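# Lift feed hopper off grinder inlet, set on bench

## Task

Remove the feed hopper from the grinder's inlet, place it on the bench next to the grinder, and release it so no gripper is holding it at the end.

## Robot and tools

Robot: two arms, left_arm and right_arm, each ending in a parallel two-finger gripper. The names are labels only; they do not tell you which side of a picture an arm appears on. left_arm sits on the +y side.

World frame (used by every reported pose): origin on the table surface midway between the arms, +x pointing out across the table, +z upward. Positions are in metres; orientations are quaternions written w, x, y, z. Gripper frame: the fingers extend along the gripper's +z and close along its y. The reported end_effector_position is the point between the finger pads, roughly 1 cm short of the tips. Reported hand positions can be somewhat wrong, more so when an arm reaches far.

Row format (shared by execute_actions and move): one flat list of 14 numbers, each in [-1, 1], always covering both arms even if one stays still. Order: left dx, dy, dz, rx, ry, rz, opening, then right dx, dy, dz, rx, ry, rz, opening. The first six per arm are an offset, not a pose: a displacement and rotation relative to that gripper's measured pose at the start of the action, expressed in the gripper's own axes. Scale: 1.0 equals 0.6 m of translation or 180 degrees of rotation; rx, ry, rz form a single rotation vector. Opening is absolute, not an offset: +1 is fully open (0.094 m), -1 is shut.

execute_actions(actions): a list of actions run one after another. Each action is a list of up to 15 rows; each row lasts one control step of 1/30 s, and if fewer than 15 rows are given the final row repeats to fill the 15 steps. All rows in an action are measured from the same start pose (the pose at the beginning of that action; for a call's first action, the last pose a result reported), never from the preceding row. An empty list just returns the current state and images. Per control step the commanded pose is clipped to within 70 mm and 16 degrees of the gripper's measured pose, so large offsets need several actions; after an action the arm drifts on at most to its last clipped pose. If position and orientation cannot both be met, position wins.

move(target, speed, blocking): target is one 14-number row as above; its offsets count from the pose in the most recent result that shows one. Both grippers travel in straight lines that finish together, over 0.5 to 10 s; anything longer is cut off at 10 s before arriving. Rotation takes the shorter way. speed is each path's top speed in m/s, 0.002 to 0.5 (default 0.25), with turning capped at twice that value in rad/s. The opening is sent as the move begins. Paths ignore obstacles and the other arm, and grippers lag, wander and may overshoot speed, especially with a near-straight arm. blocking=false returns after 0.5 s while the arm keeps going; until a result shows the move ended, further moves and execute_actions are rejected, so call wait or stop. The result adds a move: line giving the ending (done, off_target, moving, held, fault; naming one arm means the other finished fine) and any limits (paced = pose sent was clipped; held = a check blocked steps, after which the arm may surge faster than speed), plus each gripper's distance from its target.

wait(seconds): 0 to 10; lets the scene run with each arm holding its last command, returning early if a running move ends. stop(): brakes a running move; needs braking room, more when fast; fingers continue. zoom_image(camera, region): region is [x0, y0, x1, y1] in pixels of that camera's latest image, top-left origin, no larger than 504 by 504. Cameras: cam_head_left, cam_head_right, cam_high, cam_low, cam_left_wrist, cam_right_wrist (wrist ones are fisheye), all 504x504; calibration intrinsics and world-to-camera transforms are provided and may be slightly off. finished_scene(scene): pass the number of the scene you are closing; irreversible, and the hopper must already be resting on the bench and released.

Result lines: the state line gives each gripper's pose; Hand target lines show where the controller is currently steering each gripper; grip_measured is the finger opening on the command scale (the last Joint positions value is the opening in metres; readings may be off by about 1 mm). A pose unreachable line means the clearance check altered or blocked that arm's command. FAULT lines mean an arm stopped. MOTOR HOT warns at 85 C; at 100 C an OVER-TEMPERATURE FAULT drops that arm and whatever it holds, so avoid holding loads longer than needed.

Practical points: arms tend to finish a centimetre or more low and sag further on zero offsets; to keep an arm still, send the correcting offset toward its desired pose in the first call of a reply and zeros afterwards, nudging higher if it still droops, while always sending the right opening. To grasp, command an opening about 0.03 below grip_measured; smaller margins grip more gently. Pad force tops out near 50 to 62 N. Held parts may get brief tugs and loose items may be nudged. Joint limits exist (e.g. elbow cannot fully straighten). Robot time runs while you compose replies, with arms holding the last command.

Avoid: knocking or placing anything off the table, letting the arms collide or press on each other, dropping or slamming the hopper, fast contacts, and targets set far beyond a contact point, which push hard. Lower the hopper gently onto the bench before opening.

Each tool is called after "Request:" as name([rows], argument=value, ...), one row to a line, values as JSON.

## Session

Request:
execute_actions(actions=[])

Scene clock: 0.00 s.
left_arm: end_effector_position=(+0.4788, +0.5812, +0.3424) grip_measured=+1.000 end_effector_quat_wxyz=(+0.227, -0.503, +0.808, -0.206) | right_arm: end_effector_position=(+0.6678, -0.2034, +0.2514) grip_measured=+1.000 end_effector_quat_wxyz=(+0.169, +0.712, +0.674, +0.102)
Joint positions: left_arm=[ 0.751  1.566  1.675 -1.313  0.517 -0.384  0.094] | right_arm=[ 0.218  1.796  1.783 -1.208  0.194  1.841  0.094]
Joint velocities: left_arm=[-0.005  0.005  0.017 -0.007 -0.095 -0.095  0.   ] | right_arm=[-0.005  0.005 -0.002  0.002 -0.007 -0.051  0.   ]
Motor temperatures (°C, as the motors report them): left_arm=[20 23 28 19 19 19] | right_arm=[19 23 37 19 19 19]
Hand target (left_arm): +0.482, +0.584, +0.361; +0.247, -0.497, +0.808, -0.201
Hand target (right_arm): +0.674, -0.202, +0.260; +0.174, +0.712, +0.672, +0.111
camera_calibration (this result's frames):
cam_left_wrist: T_world_to_cam=[[0.716425, -0.416463, 0.559726, -0.29151], [-0.655824, -0.675672, 0.336693, 0.595758], [0.237972, -0.608297, -0.757195, 0.625223], [0, 0, 0, 1]] pos_world=[0.450772, 0.661456, 0.435994]
cam_right_wrist: T_world_to_cam=[[-0.927722, 0.00416378, -0.37325, 0.713421], [-0.180133, 0.870805, 0.457439, 0.185349], [0.326933, 0.491611, -0.807115, 0.206303], [0, 0, 0, 1]] pos_world=[0.627796, -0.265794, 0.348009]

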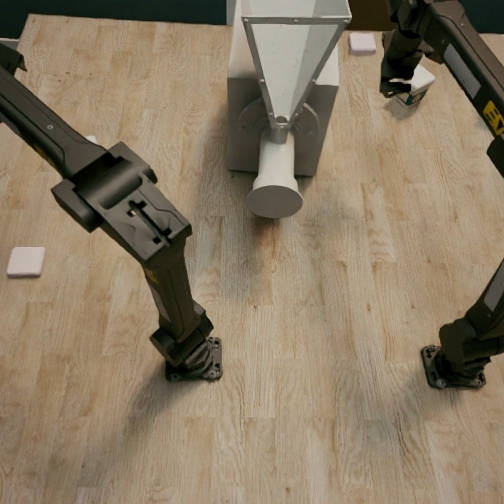

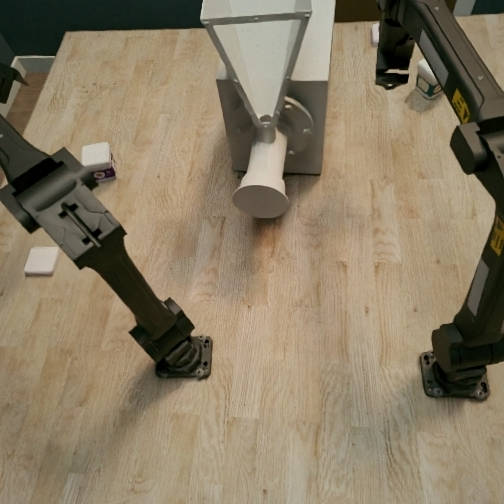

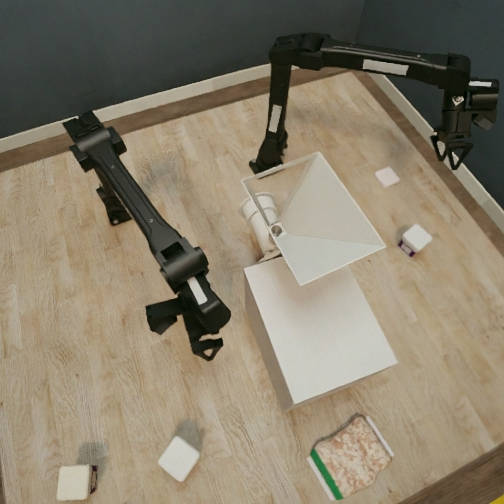

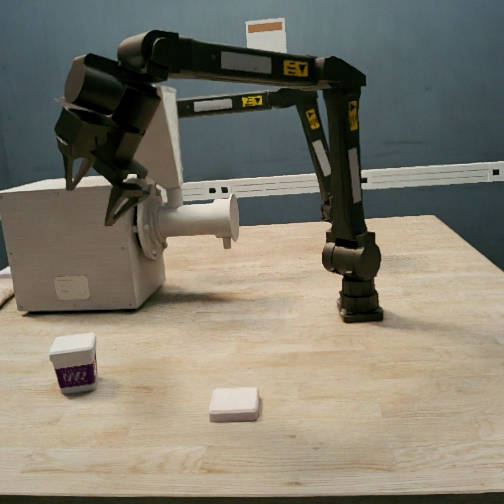

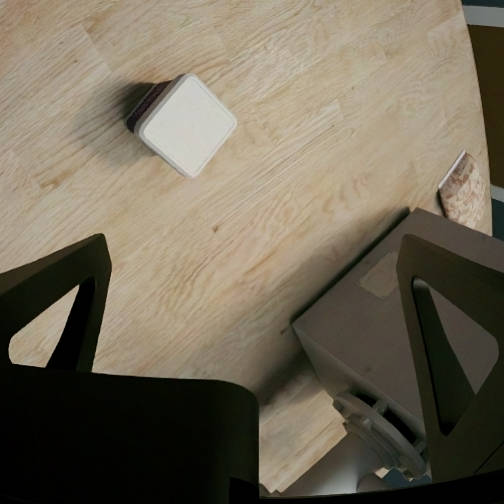

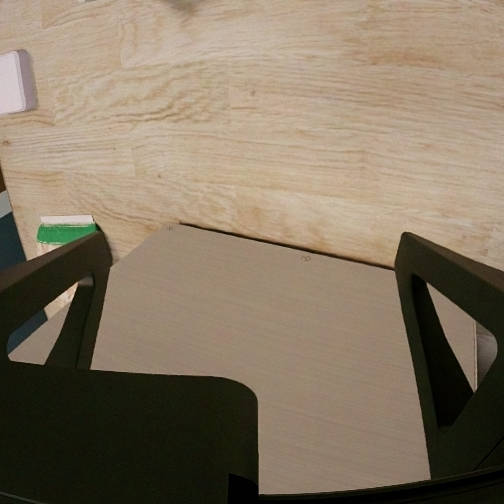

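Request:
zoom_image(camera="cam_head_left", region=[180, 0, 400, 220])

Request:
zoom_image(camera="cam_head_right", region=[160, 0, 380, 220])

Request:
zoom_image(camera="cam_high", region=[200, 130, 440, 370])

Region (180, 0, 400, 220) of cam_head_left's 504x504 image, scaled by 2.291, with more detail than that image has.

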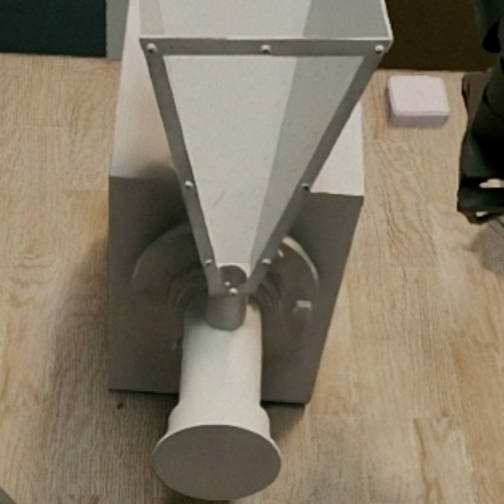

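Region (160, 0, 380, 220) of cam_head_right's 504x504 image, scaled by 2.291, with more detail than that image has.

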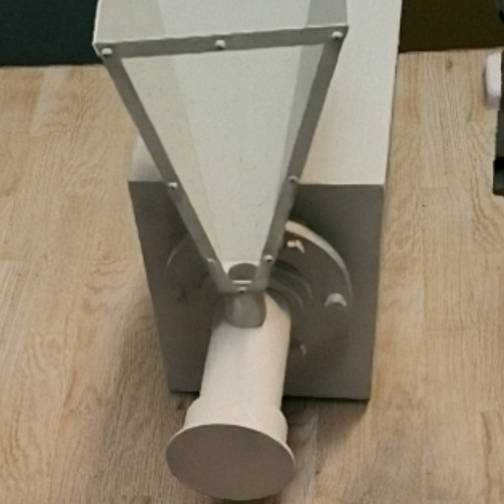

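Region (200, 130, 440, 370) of cam_high's 504x504 image, scaled by 2.100, with more detail than that image has.

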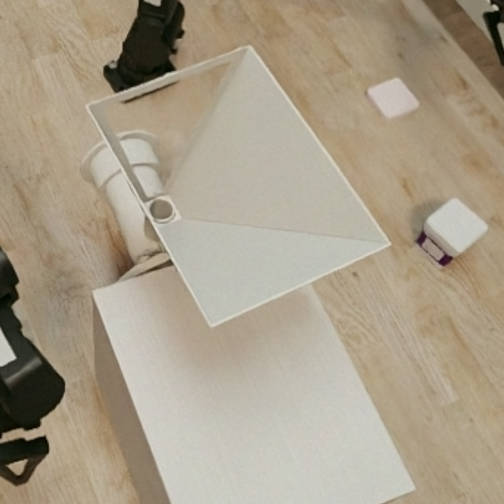

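Request:
move(target=[0.2572,-0.3985,-0.2627,0.003,0.0524,0.3054,0.0,-0.05,0.0715,-0.5603,-0.108,0.0733,-0.4841,0.0], speed=0.3)

Scene clock: 123.23 s.
left_arm: end_effector_position=(+0.4996, +0.3665, +0.5515) grip_measured=+0.003 end_effector_quat_wxyz=(+0.304, -0.087, +0.942, -0.112) | right_arm: end_effector_position=(+0.5745, -0.1936, +0.5664) grip_measured=+0.002 end_effector_quat_wxyz=(+0.282, +0.011, +0.947, +0.151)
Joint positions: left_arm=[ 0.346  1.462  2.13  -1.699  0.398  0.129  0.047] | right_arm=[ 0.164  1.673  2.431 -1.697 -0.171  0.273  0.047]
Joint velocities: left_arm=[ 0.015 -0.005  0.007  0.002 -0.022  0.022 -0.002] | right_arm=[-0.005  0.005 -0.017  0.002  0.066 -0.022  0.   ]
Motor temperatures (°C, as the motors report them): left_arm=[20 24 33 19 20 19] | right_arm=[19 25 43 19 19 19]
Hand target (left_arm): +0.492, +0.359, +0.575; +0.327, -0.070, +0.937, -0.102
Hand target (right_arm): +0.575, -0.199, +0.578; +0.294, +0.009, +0.944, +0.151
Off the commanded pose (left_arm): 0.029 m, 9 deg.
Off the commanded pose (right_arm): 0.016 m, 7 deg.
joint sent to its limit (left arm) — the command would take joint 4 (wrist pitch) past its lower limit, so that joint was sent only as far as its limit.
joint sent to its limit (right arm) — the command would take joint 4 (wrist pitch) past its lower limit, so that joint was sent only as far as its limit.
move: off_target (left_arm, right_arm)
camera_calibration (this result's frames):
cam_left_wrist: T_world_to_cam=[[0.0889973, -0.962093, 0.257793, 0.16713], [-0.995883, -0.0904323, 0.00630975, 0.531505], [0.0172422, -0.257293, -0.96618, 0.744886], [0, 0, 0, 1]] pos_world=[0.501599, 0.400513, 0.673255]
cam_right_wrist: T_world_to_cam=[[0.089899, -0.957917, -0.272605, -0.0835256], [-0.994828, -0.0993633, 0.0210845, 0.543364], [-0.0472841, 0.2693, -0.961895, 0.745828], [0, 0, 0, 1]] pos_world=[0.583328, -0.226871, 0.683182]

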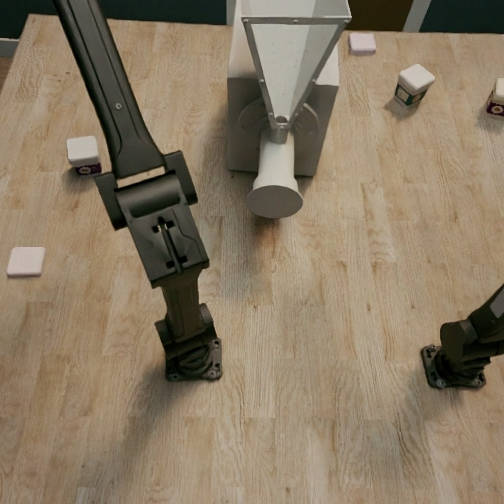

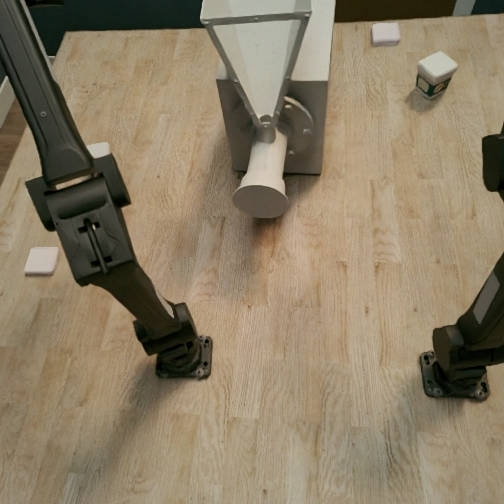

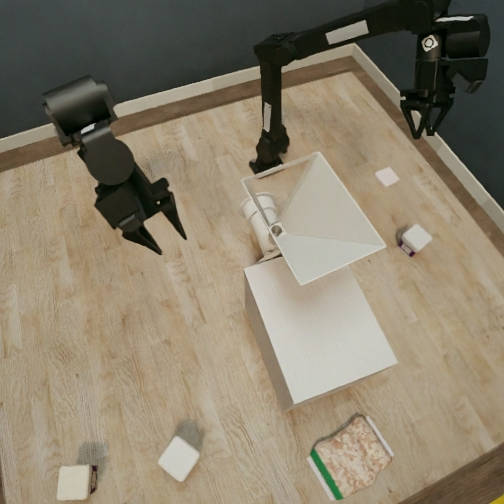

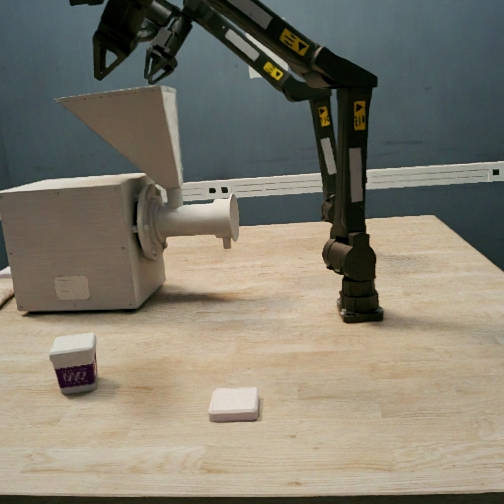

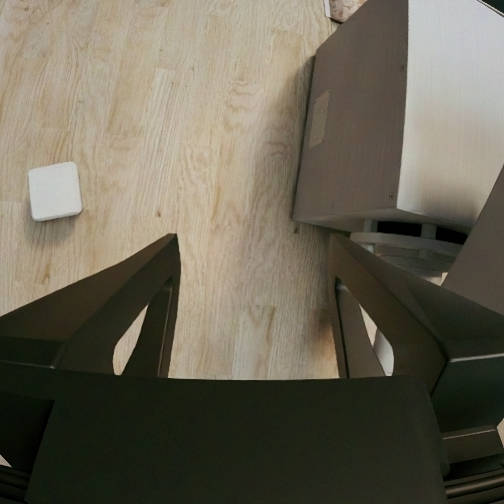

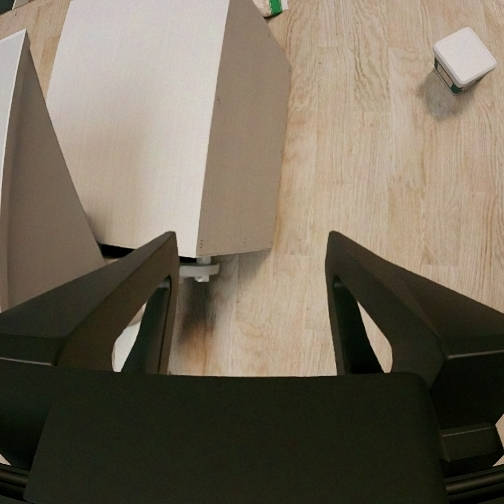

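Request:
zoom_image(camera="cam_low", region=[30, 30, 270, 270])

Region (30, 30, 270, 270) of cam_low's 504x504 image, scaled by 2.100, with more detail than that image has.

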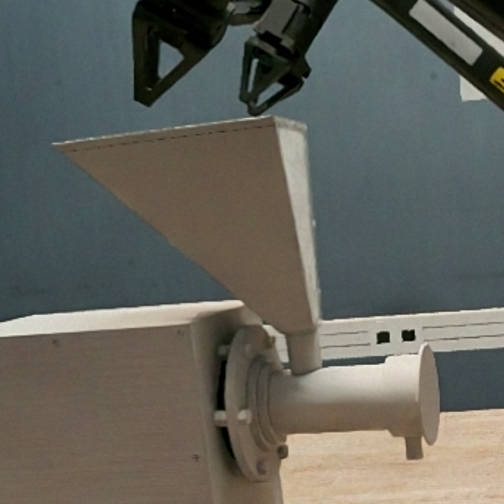

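Request:
move(target=[0.0142,-0.3625,0.0404,0.0062,0.0488,0.0136,0.0,0.0707,0.2582,0.0193,0.0119,0.0362,-0.0018,0.0], speed=0.2)

Scene clock: 186.27 s.
left_arm: end_effector_position=(+0.5247, +0.1560, +0.5680) grip_measured=+0.003 end_effector_quat_wxyz=(+0.277, -0.053, +0.950, -0.130) | right_arm: end_effector_position=(+0.5335, -0.0375, +0.5682) grip_measured=+0.002 end_effector_quat_wxyz=(+0.281, -0.002, +0.946, +0.160)
Joint positions: left_arm=[-0.184  1.499  2.232 -1.699  0.161 -0.267  0.047] | right_arm=[ 0.507  1.735  2.52  -1.698  0.011  0.53   0.047]
Joint velocities: left_arm=[-0.015 -0.005  0.002  0.012  0.022  0.037 -0.001] | right_arm=[-0.005  0.005 -0.002 -0.002 -0.037 -0.007 -0.001]
Motor temperatures (°C, as the motors report them): left_arm=[20 24 33 19 19 19] | right_arm=[19 24 42 19 19 19]
Hand target (left_arm): +0.524, +0.156, +0.582; +0.291, -0.058, +0.946, -0.134
Hand target (right_arm): +0.536, -0.037, +0.578; +0.290, +0.003, +0.943, +0.166
Off the commanded pose (left_arm): 0.018 m, 5 deg.
Off the commanded pose (right_arm): 0.012 m, 7 deg.
joint sent to its limit (left arm) — the command would take joint 4 (wrist pitch) past its lower limit, so that joint was sent only as far as its limit.
joint sent to its limit (right arm) — the command would take joint 4 (wrist pitch) past its lower limit, so that joint was sent only as far as its limit.
move: off_target (left_arm, right_arm)
camera_calibration (this result's frames):
cam_left_wrist: T_world_to_cam=[[0.0211083, -0.962284, 0.271228, -0.0138771], [-0.998667, -0.00751425, 0.0510614, 0.500525], [-0.0470974, -0.271945, -0.96116, 0.739417], [0, 0, 0, 1]] pos_world=[0.534975, 0.191488, 0.688904]
cam_right_wrist: T_world_to_cam=[[0.118459, -0.9519, -0.282584, 0.0609188], [-0.991514, -0.128744, 0.018039, 0.516892], [-0.0535522, 0.278049, -0.959073, 0.705651], [0, 0, 0, 1]] pos_world=[0.543079, -0.0716706, 0.684662]

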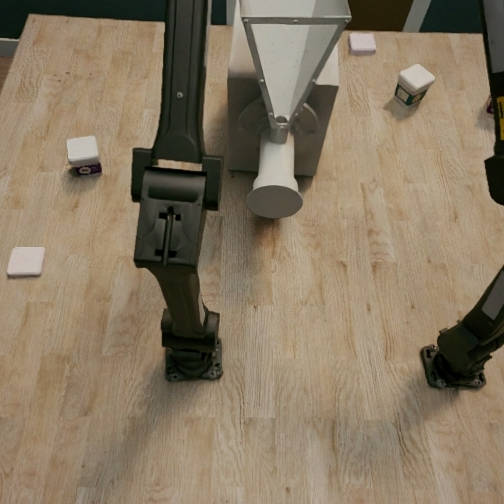

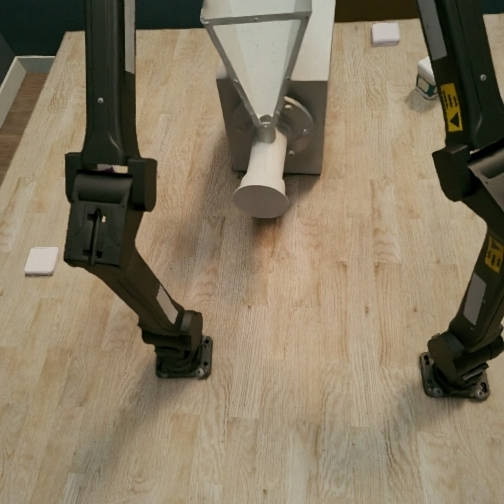

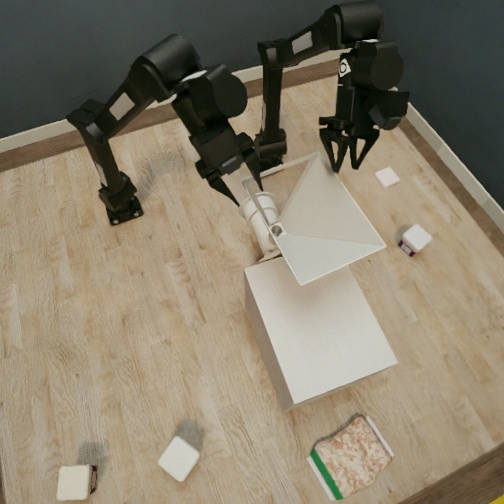

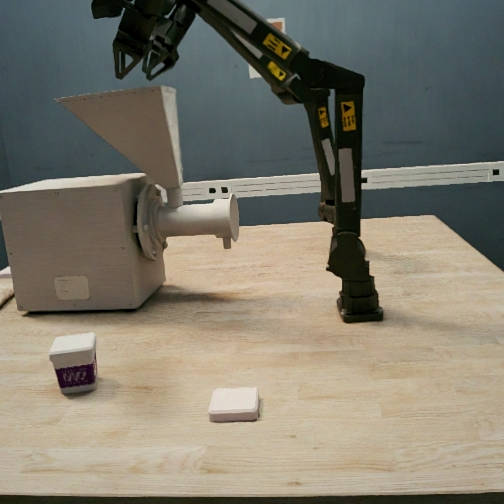

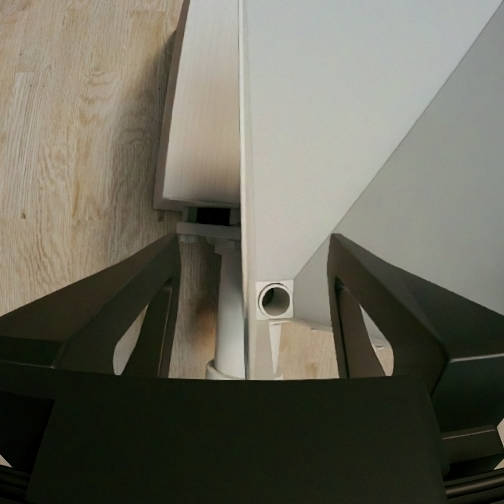

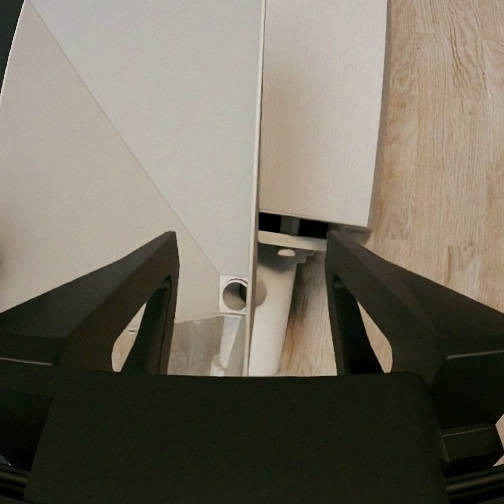

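Request:
move(target=[0.0465,-0.0025,0.0822,0,0.02,0,0.0,0.0555,-0.0055,0.0917,0,0.02,0,0.0], speed=0.06)

Scene clock: 208.23 s.
left_arm: end_effector_position=(+0.5348, +0.1458, +0.4981) grip_measured=+0.003 end_effector_quat_wxyz=(+0.227, -0.051, +0.965, -0.125) | right_arm: end_effector_position=(+0.5394, -0.0260, +0.5008) grip_measured=+0.002 end_effector_quat_wxyz=(+0.245, -0.005, +0.958, +0.152)
Joint positions: left_arm=[-0.202  1.474  2.019 -1.615  0.161 -0.273  0.047] | right_arm=[ 0.512  1.663  2.228 -1.552 -0.01   0.535  0.047]
Joint velocities: left_arm=[-0.015 -0.015 -0.007 -0.012  0.007  0.037  0.001] | right_arm=[-0.015 -0.005  0.007 -0.007 -0.051  0.037 -0.001]
Motor temperatures (°C, as the motors report them): left_arm=[20 24 32 19 19 19] | right_arm=[19 24 42 19 19 19]
Hand target (left_arm): +0.528, +0.140, +0.514; +0.247, -0.049, +0.959, -0.132
Hand target (right_arm): +0.535, -0.021, +0.507; +0.251, -0.007, +0.955, +0.160
Off the commanded pose (left_arm): 0.019 m, 3 deg.
Off the commanded pose (right_arm): 0.008 m, 1 deg.
move: off_target (left_arm)
camera_calibration (this result's frames):
cam_left_wrist: T_world_to_cam=[[0.0353683, -0.965142, 0.259328, -0.00624867], [-0.988008, 0.00525595, 0.15431, 0.455063], [-0.150294, -0.261675, -0.953382, 0.719763], [0, 0, 0, 1]] pos_world=[0.558003, 0.179922, 0.617609]
cam_right_wrist: T_world_to_cam=[[0.110897, -0.956141, -0.271101, 0.0503358], [-0.985623, -0.140797, 0.0933948, 0.484169], [-0.127469, 0.256846, -0.958009, 0.676904], [0, 0, 0, 1]] pos_world=[0.55791, -0.0575623, 0.616907]

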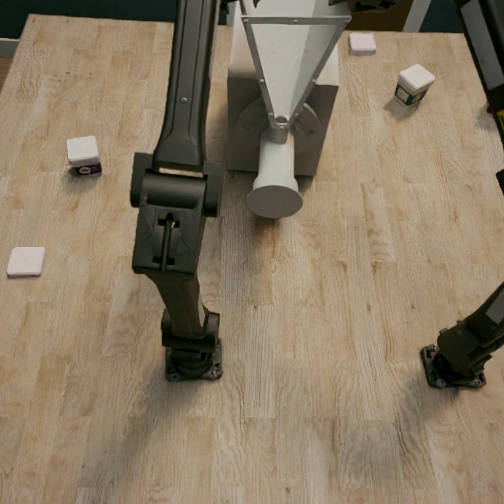

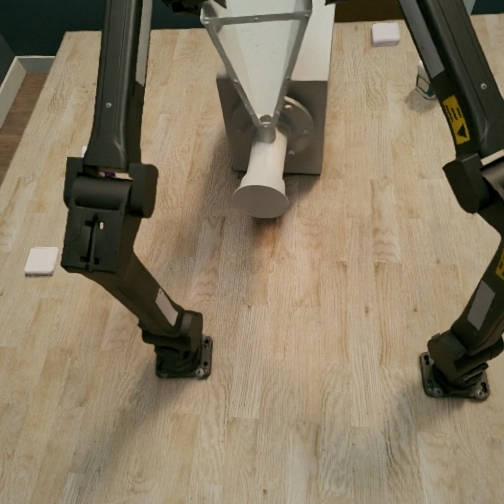

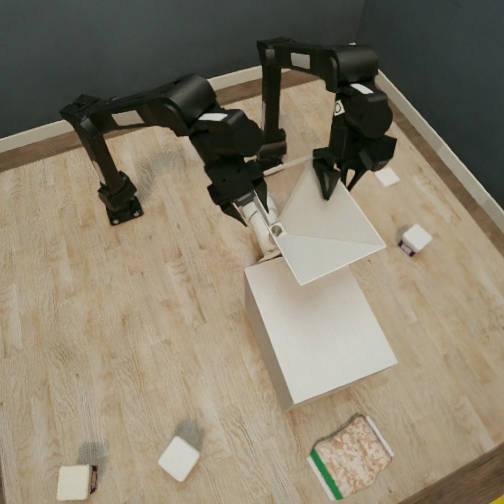

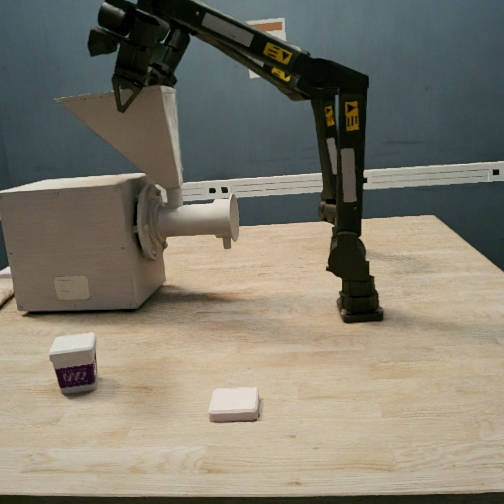

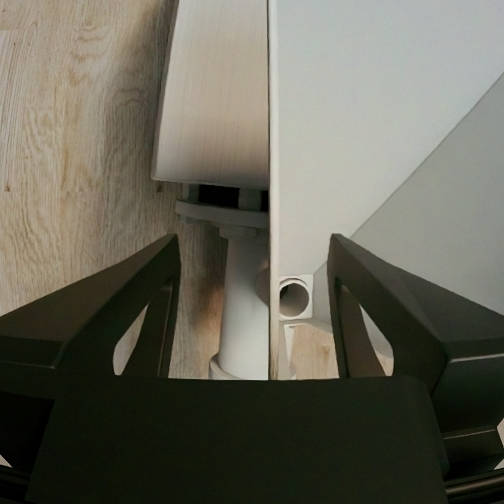

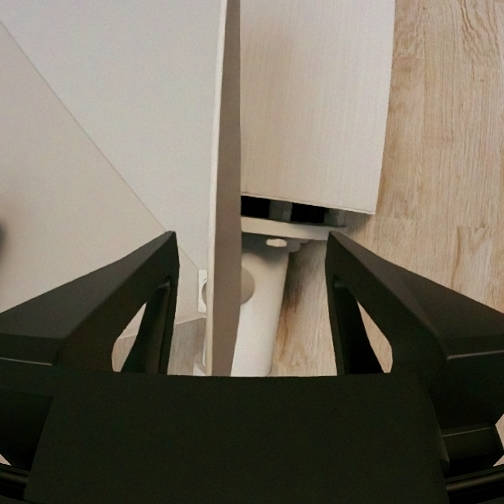

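Request:
zoom_image(camera="cam_low", region=[30, 10, 270, 250])

Region (30, 10, 270, 250) of cam_low's 504x504 image, scaled by 2.100, with more detail than that image has.

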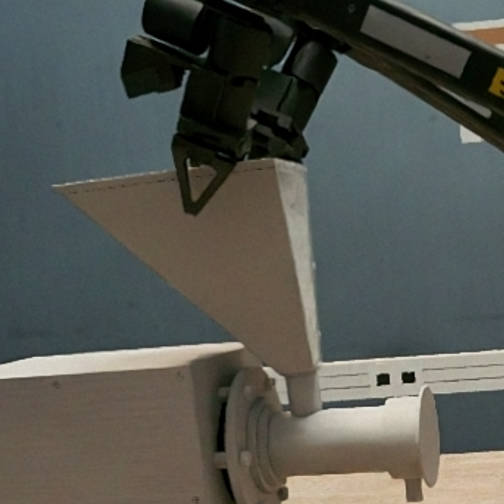

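Request:
execute_actions([
  [[-0.0098,-0.0257,-0.0143,0,0,0,0.0,-0.0057,0.026,0.0082,0,0,0,0.0]],
])

Scene clock: 279.97 s.
left_arm: end_effector_position=(+0.5344, +0.1395, +0.4950) grip_measured=+0.003 end_effector_quat_wxyz=(+0.212, -0.052, +0.968, -0.121) | right_arm: end_effector_position=(+0.5428, -0.0152, +0.4885) grip_measured=+0.002 end_effector_quat_wxyz=(+0.234, -0.006, +0.961, +0.144)
Joint positions: left_arm=[-0.218  1.495  2.043 -1.647  0.151 -0.284  0.047] | right_arm=[ 0.528  1.692  2.24  -1.562  0.001  0.547  0.047]
Joint velocities: left_arm=[-0.015 -0.005 -0.002 -0.012  0.051 -0.066  0.   ] | right_arm=[-0.005 -0.005 -0.002 -0.002 -0.007  0.037  0.   ]
Motor temperatures (°C, as the motors report them): left_arm=[20 24 31 19 19 19] | right_arm=[19 25 40 19 19 19]
Hand target (left_arm): +0.536, +0.134, +0.512; +0.227, -0.051, +0.964, -0.125
Hand target (right_arm): +0.543, -0.010, +0.502; +0.245, -0.005, +0.957, +0.152
Off the commanded pose (left_arm): 0.018 m, 2 deg.
Off the commanded pose (right_arm): 0.015 m, 2 deg.
camera_calibration (this result's frames):
cam_left_wrist: T_world_to_cam=[[0.0417828, -0.96713, 0.250825, -0.0104166], [-0.982852, 0.00534129, 0.184319, 0.437552], [-0.179601, -0.254226, -0.950323, 0.728148], [0, 0, 0, 1]] pos_world=[0.561259, 0.172703, 0.613939]
cam_right_wrist: T_world_to_cam=[[0.105404, -0.960504, -0.25753, 0.0531734], [-0.983313, -0.139285, 0.117029, 0.477455], [-0.148277, 0.240898, -0.959157, 0.674422], [0, 0, 0, 1]] pos_world=[0.563884, -0.0448912, 0.604695]

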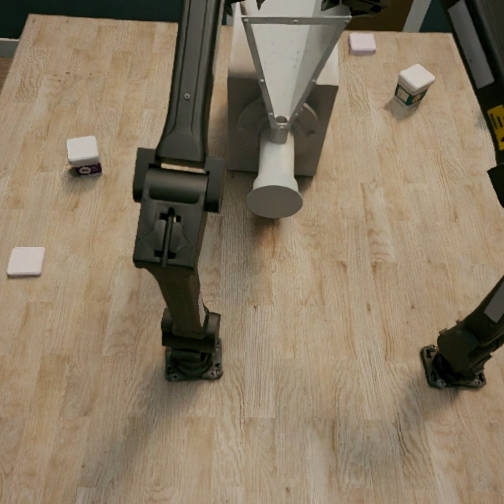

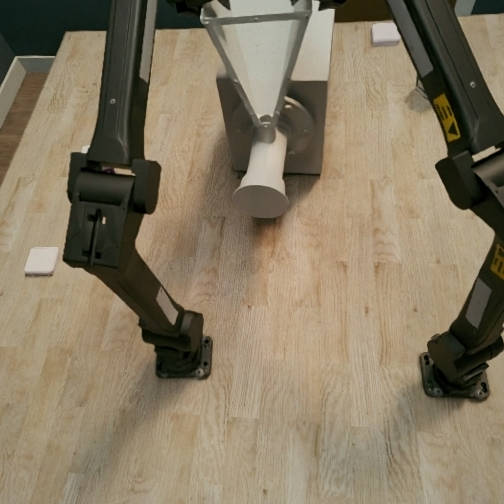

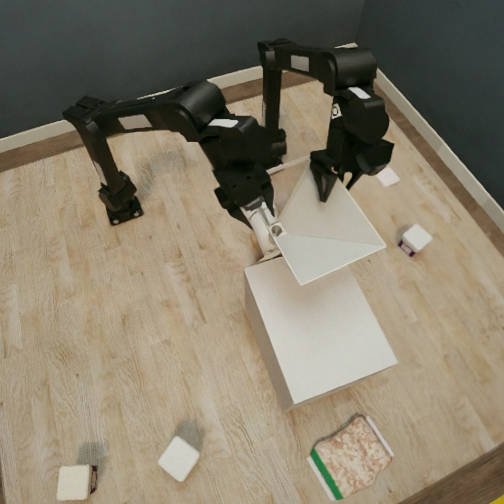

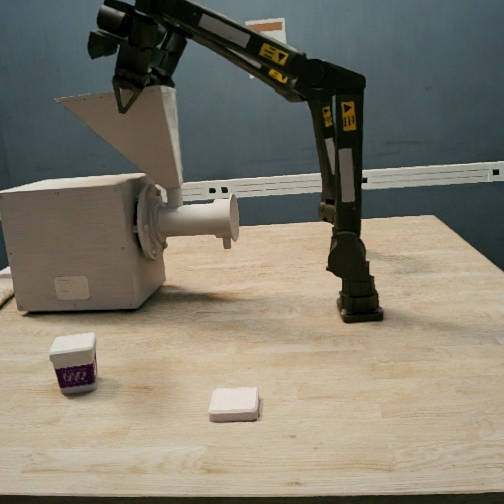

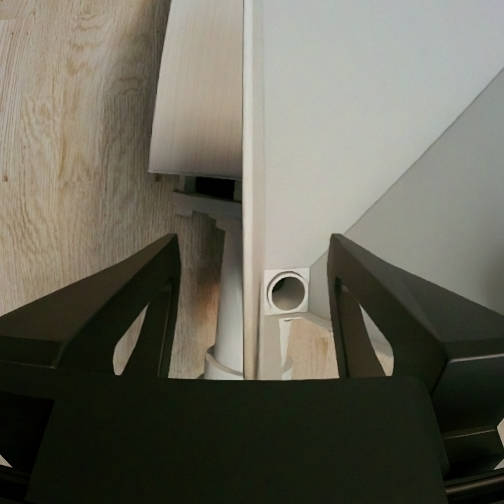

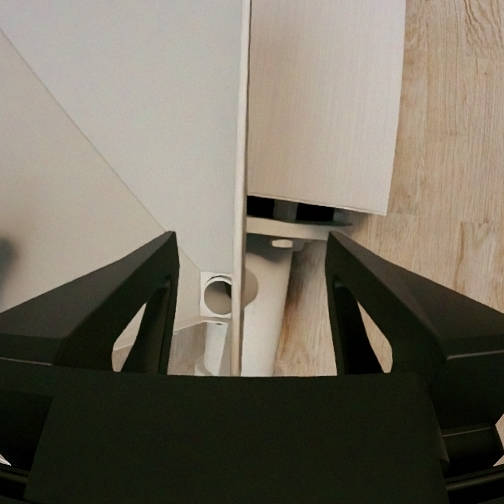

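Request:
execute_actions([
  [[-0.0267,-0.01,-0.0265,0,-0.01,0,0.0,-0.0195,0.0088,-0.026,0,-0.01,0,0.0]],
])

Scene clock: 289.97 s.
left_arm: end_effector_position=(+0.5387, +0.1400, +0.5013) grip_measured=+0.003 end_effector_quat_wxyz=(+0.213, -0.053, +0.968, -0.118) | right_arm: end_effector_position=(+0.5419, -0.0190, +0.4976) grip_measured=+0.002 end_effector_quat_wxyz=(+0.240, -0.003, +0.961, +0.139)
Joint positions: left_arm=[-0.218  1.517  2.088 -1.67   0.145 -0.285  0.047] | right_arm=[ 0.528  1.696  2.272 -1.584  0.017  0.547  0.047]
Joint velocities: left_arm=[-0.015  0.005 -0.007 -0.002 -0.007  0.066 -0.001] | right_arm=[ 0.005 -0.005 -0.002 -0.002 -0.037 -0.037  0.001]
Motor temperatures (°C, as the motors report them): left_arm=[20 24 32 19 19 19] | right_arm=[19 25 41 19 19 19]
Hand target (left_arm): +0.542, +0.139, +0.517; +0.228, -0.054, +0.965, -0.120
Hand target (right_arm): +0.545, -0.016, +0.508; +0.250, -0.004, +0.958, +0.144
Off the commanded pose (left_arm): 0.016 m, 2 deg.
Off the commanded pose (right_arm): 0.012 m, 1 deg.
camera_calibration (this result's frames):
cam_left_wrist: T_world_to_cam=[[0.044873, -0.968224, 0.246024, -0.010875], [-0.983043, 0.00103409, 0.18337, 0.441857], [-0.177797, -0.250081, -0.95176, 0.734219], [0, 0, 0, 1]] pos_world=[0.565395, 0.172628, 0.620453]
cam_right_wrist: T_world_to_cam=[[0.0996657, -0.963461, -0.248616, 0.0506096], [-0.985787, -0.12957, 0.10694, 0.481476], [-0.135245, 0.234424, -0.962681, 0.67846], [0, 0, 0, 1]] pos_world=[0.561347, -0.0479017, 0.614234]

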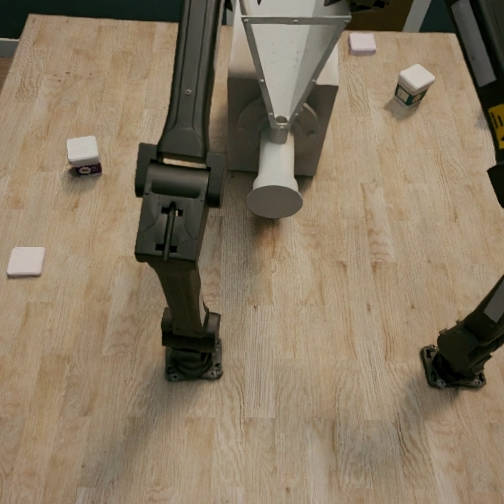

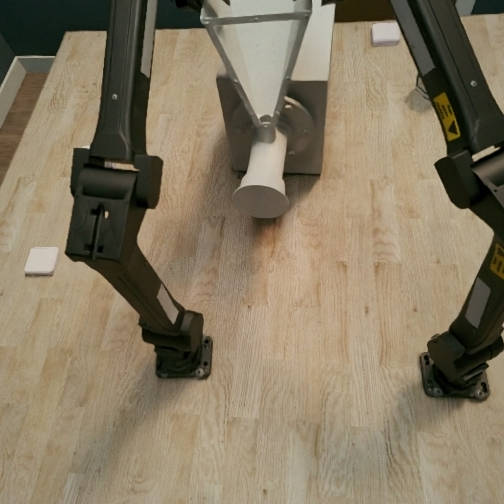

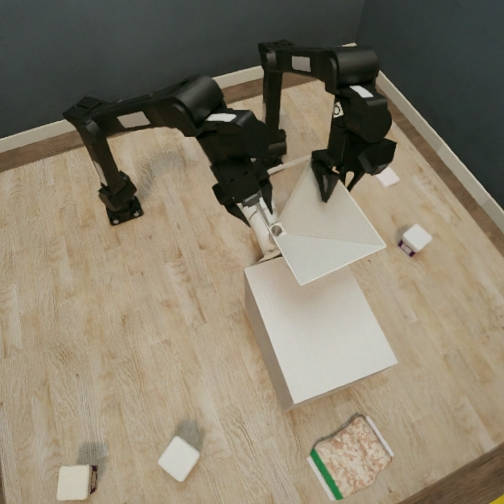

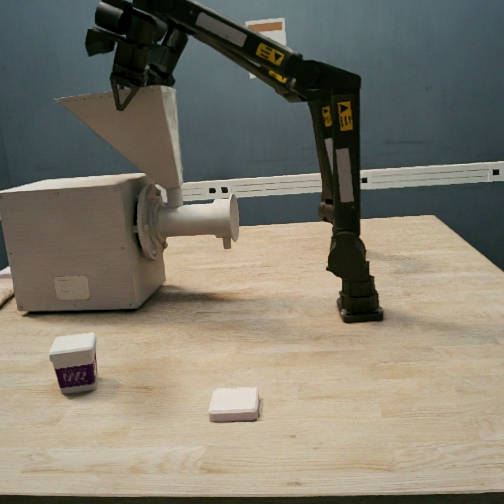

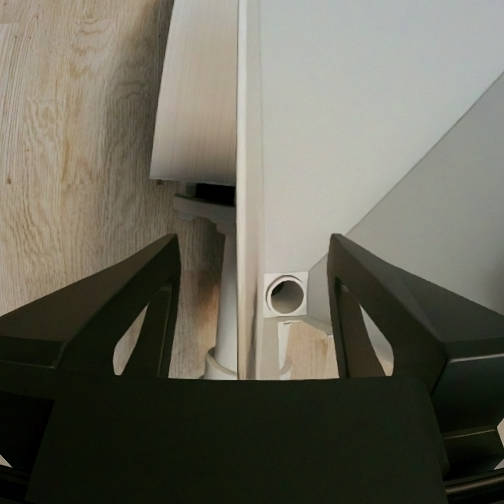

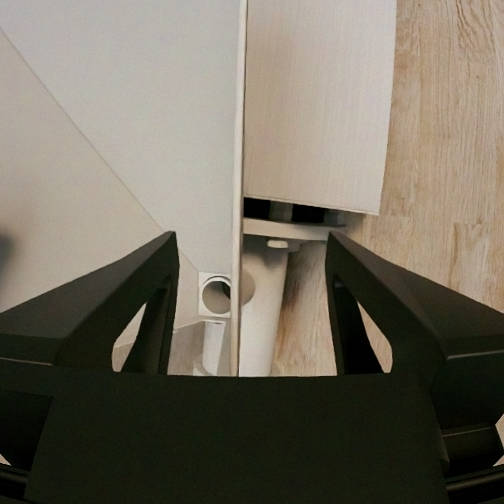

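Request:
execute_actions([
  [[-0.0152,-0.007,-0.0213,0,-0.005,0,-0.7,-0.0115,0.0122,-0.0097,0,-0.005,0,-0.7]],
  [[-0.0152,0,-0.0213,0,-0.005,0,-1,-0.0115,0.0,-0.012,0,-0.005,0,-1]],
  [[-0.0152,0,-0.0213,0,-0.005,0,-1,-0.0115,0.0,-0.012,0,-0.005,0,-1]],
])

Scene clock: 296.27 s.
left_arm: end_effector_position=(+0.5375, +0.1372, +0.5025) grip_measured=-0.971 end_effector_quat_wxyz=(+0.202, -0.059, +0.969, -0.127) | right_arm: end_effector_position=(+0.5407, -0.0182, +0.4973) grip_measured=-0.968 end_effector_quat_wxyz=(+0.235, +0.017, +0.961, +0.142)
Joint positions: left_arm=[-0.218  1.53   2.111 -1.696  0.163 -0.3    0.001] | right_arm=[ 0.531  1.701  2.28  -1.594  0.018  0.592  0.001]
Joint velocities: left_arm=[-0.005  0.005 -0.002  0.002 -0.022  0.051 -0.001] | right_arm=[-0.005 -0.005  0.007 -0.012  0.007 -0.007  0.   ]
Motor temperatures (°C, as the motors report them): left_arm=[20 24 32 19 19 19] | right_arm=[19 25 42 19 19 19]
Hand target (left_arm): +0.540, +0.142, +0.517; +0.217, -0.060, +0.966, -0.125
Hand target (right_arm): +0.543, -0.021, +0.506; +0.244, +0.013, +0.960, +0.140
Off the commanded pose (left_arm): 0.016 m, 1 deg.
Off the commanded pose (right_arm): 0.010 m, 1 deg.
joint sent to its limit (left arm) — the command would take joint 4 (wrist pitch) past its lower limit, so that joint was sent only as far as its limit.
camera_calibration (this result's frames):
cam_left_wrist: T_world_to_cam=[[0.0558218, -0.962751, 0.264563, -0.0297581], [-0.978891, -0.000594112, 0.20438, 0.427873], [-0.19661, -0.270388, -0.942462, 0.742687], [0, 0, 0, 1]] pos_world=[0.566522, 0.172418, 0.620379]
cam_right_wrist: T_world_to_cam=[[0.0610671, -0.96228, -0.265118, 0.0805669], [-0.987911, -0.0961873, 0.121569, 0.474967], [-0.142485, 0.254489, -0.956521, 0.679109], [0, 0, 0, 1]] pos_world=[0.561068, -0.049612, 0.6132]

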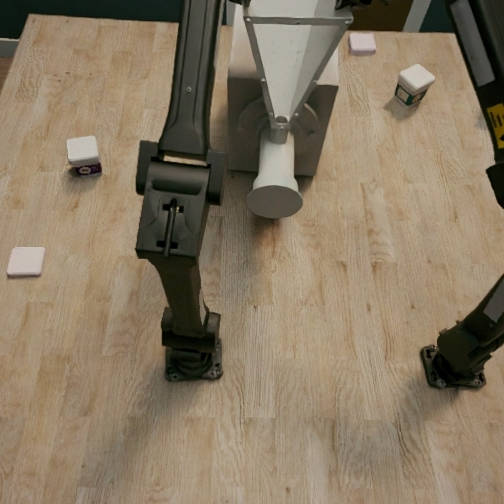

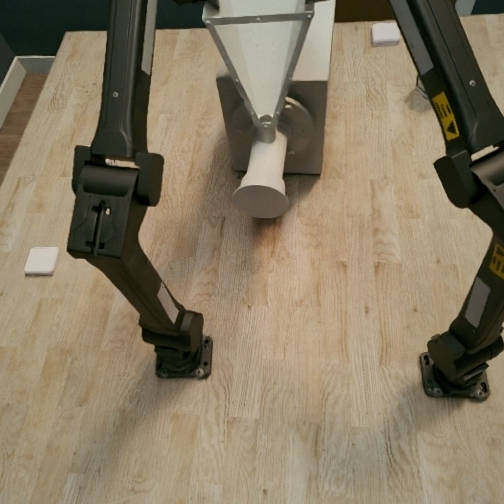

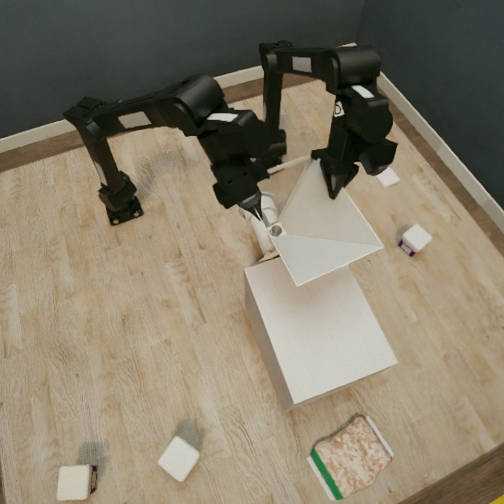

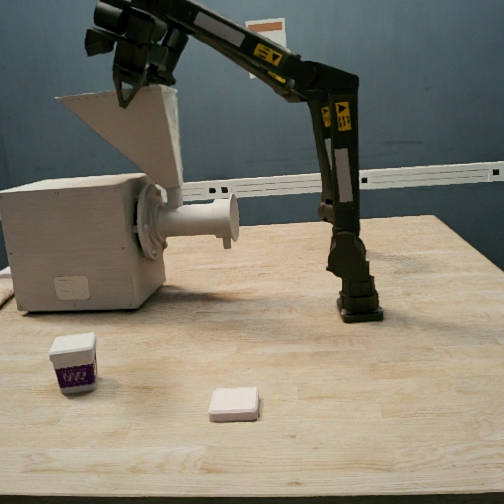

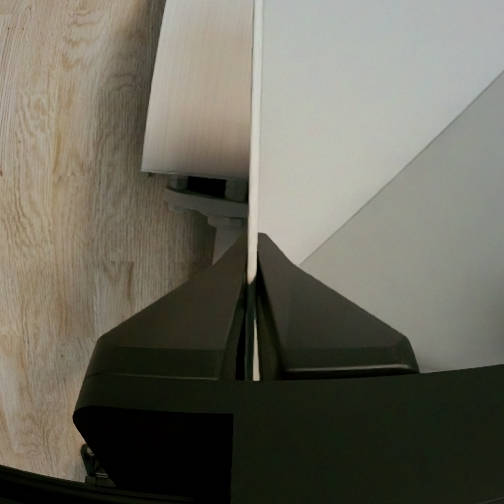

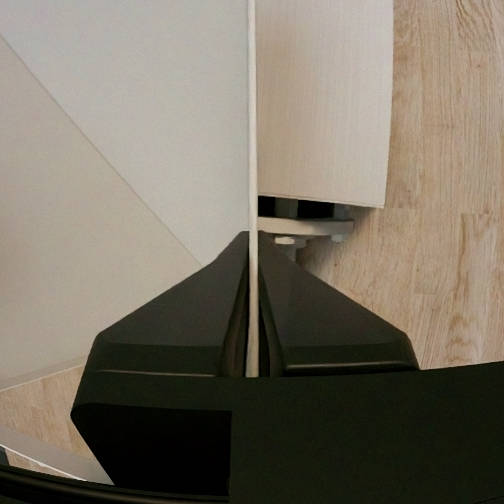

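Request:
execute_actions([
  [[0.0002,-0.0147,-0.1083,0,-0.035,0,-1,-0.0107,0.0152,-0.107,0,-0.035,0,-1]],
])

Scene clock: 316.50 s.
left_arm: end_effector_position=(+0.5335, +0.1375, +0.5080) grip_measured=-0.971 end_effector_quat_wxyz=(+0.209, -0.055, +0.968, -0.125) | right_arm: end_effector_position=(+0.5345, -0.0191, +0.5034) grip_measured=-0.965 end_effector_quat_wxyz=(+0.246, +0.024, +0.961, +0.126)
Joint positions: left_arm=[-0.221  1.519  2.112 -1.696  0.157 -0.294  0.001] | right_arm=[ 0.55   1.694  2.289 -1.61   0.071  0.611  0.002]
Joint velocities: left_arm=[-0.015 -0.034 -0.002 -0.022 -0.037  0.037 -0.001] | right_arm=[ 0.005 -0.005 -0.002  0.007 -0.007 -0.037  0.001]
Motor temperatures (°C, as the motors report them): left_arm=[20 24 33 19 19 19] | right_arm=[19 25 42 19 19 19]
Hand target (left_arm): +0.508, +0.143, +0.559; +0.261, -0.066, +0.955, -0.127
Hand target (right_arm): +0.514, -0.029, +0.554; +0.288, +0.025, +0.947, +0.142
Off the commanded pose (left_arm): 0.059 m, 6 deg.
Off the commanded pose (right_arm): 0.057 m, 5 deg.
joint sent to its limit (left arm) — the command would take joint 4 (wrist pitch) past its lower limit, so that joint was sent only as far as its limit.
camera_calibration (this result's frames):
cam_left_wrist: T_world_to_cam=[[0.0472981, -0.964594, 0.259465, -0.023325], [-0.981672, 0.0031204, 0.190551, 0.430776], [-0.184614, -0.263722, -0.946767, 0.742015], [0, 0, 0, 1]] pos_world=[0.56097, 0.171842, 0.626483]
cam_right_wrist: T_world_to_cam=[[0.0422871, -0.970697, -0.236557, 0.0771371], [-0.99212, -0.068746, 0.104743, 0.479246], [-0.117936, 0.230264, -0.965955, 0.67543], [0, 0, 0, 1]] pos_world=[0.551866, -0.0477042, 0.620485]

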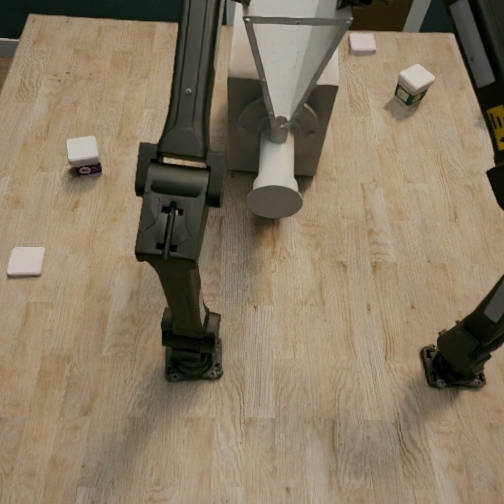

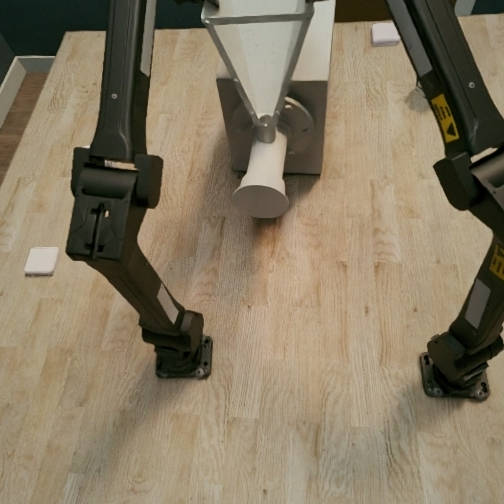

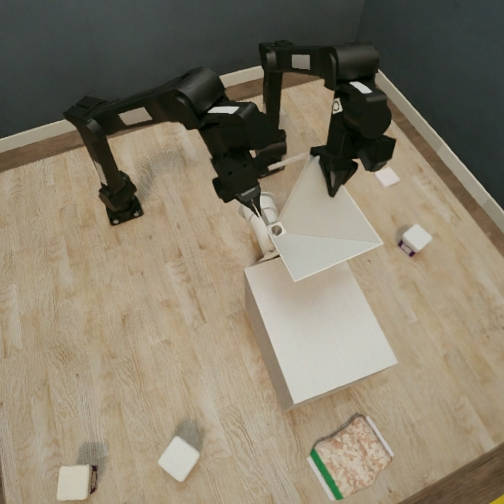

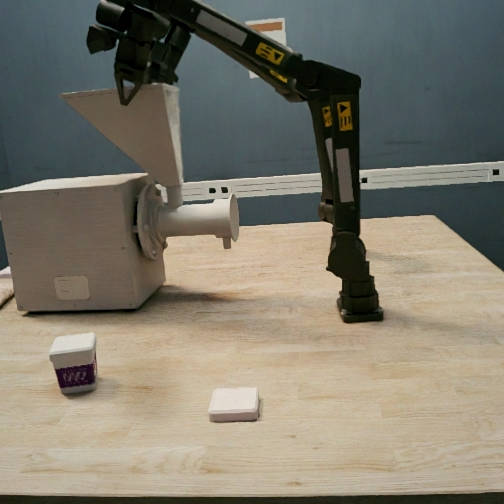

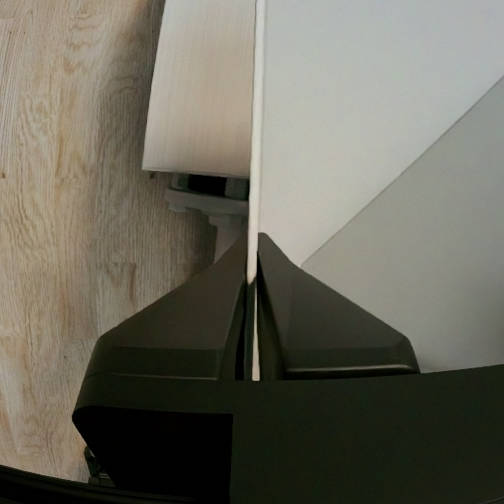

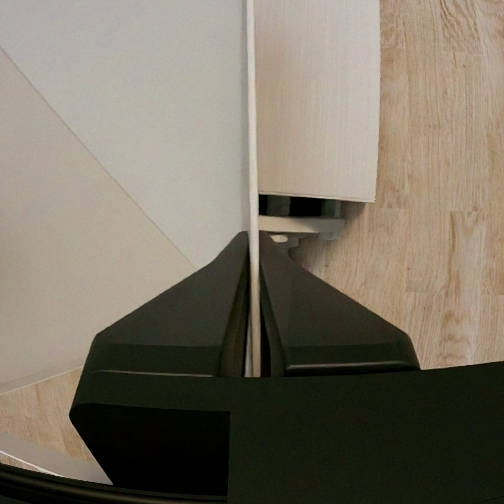

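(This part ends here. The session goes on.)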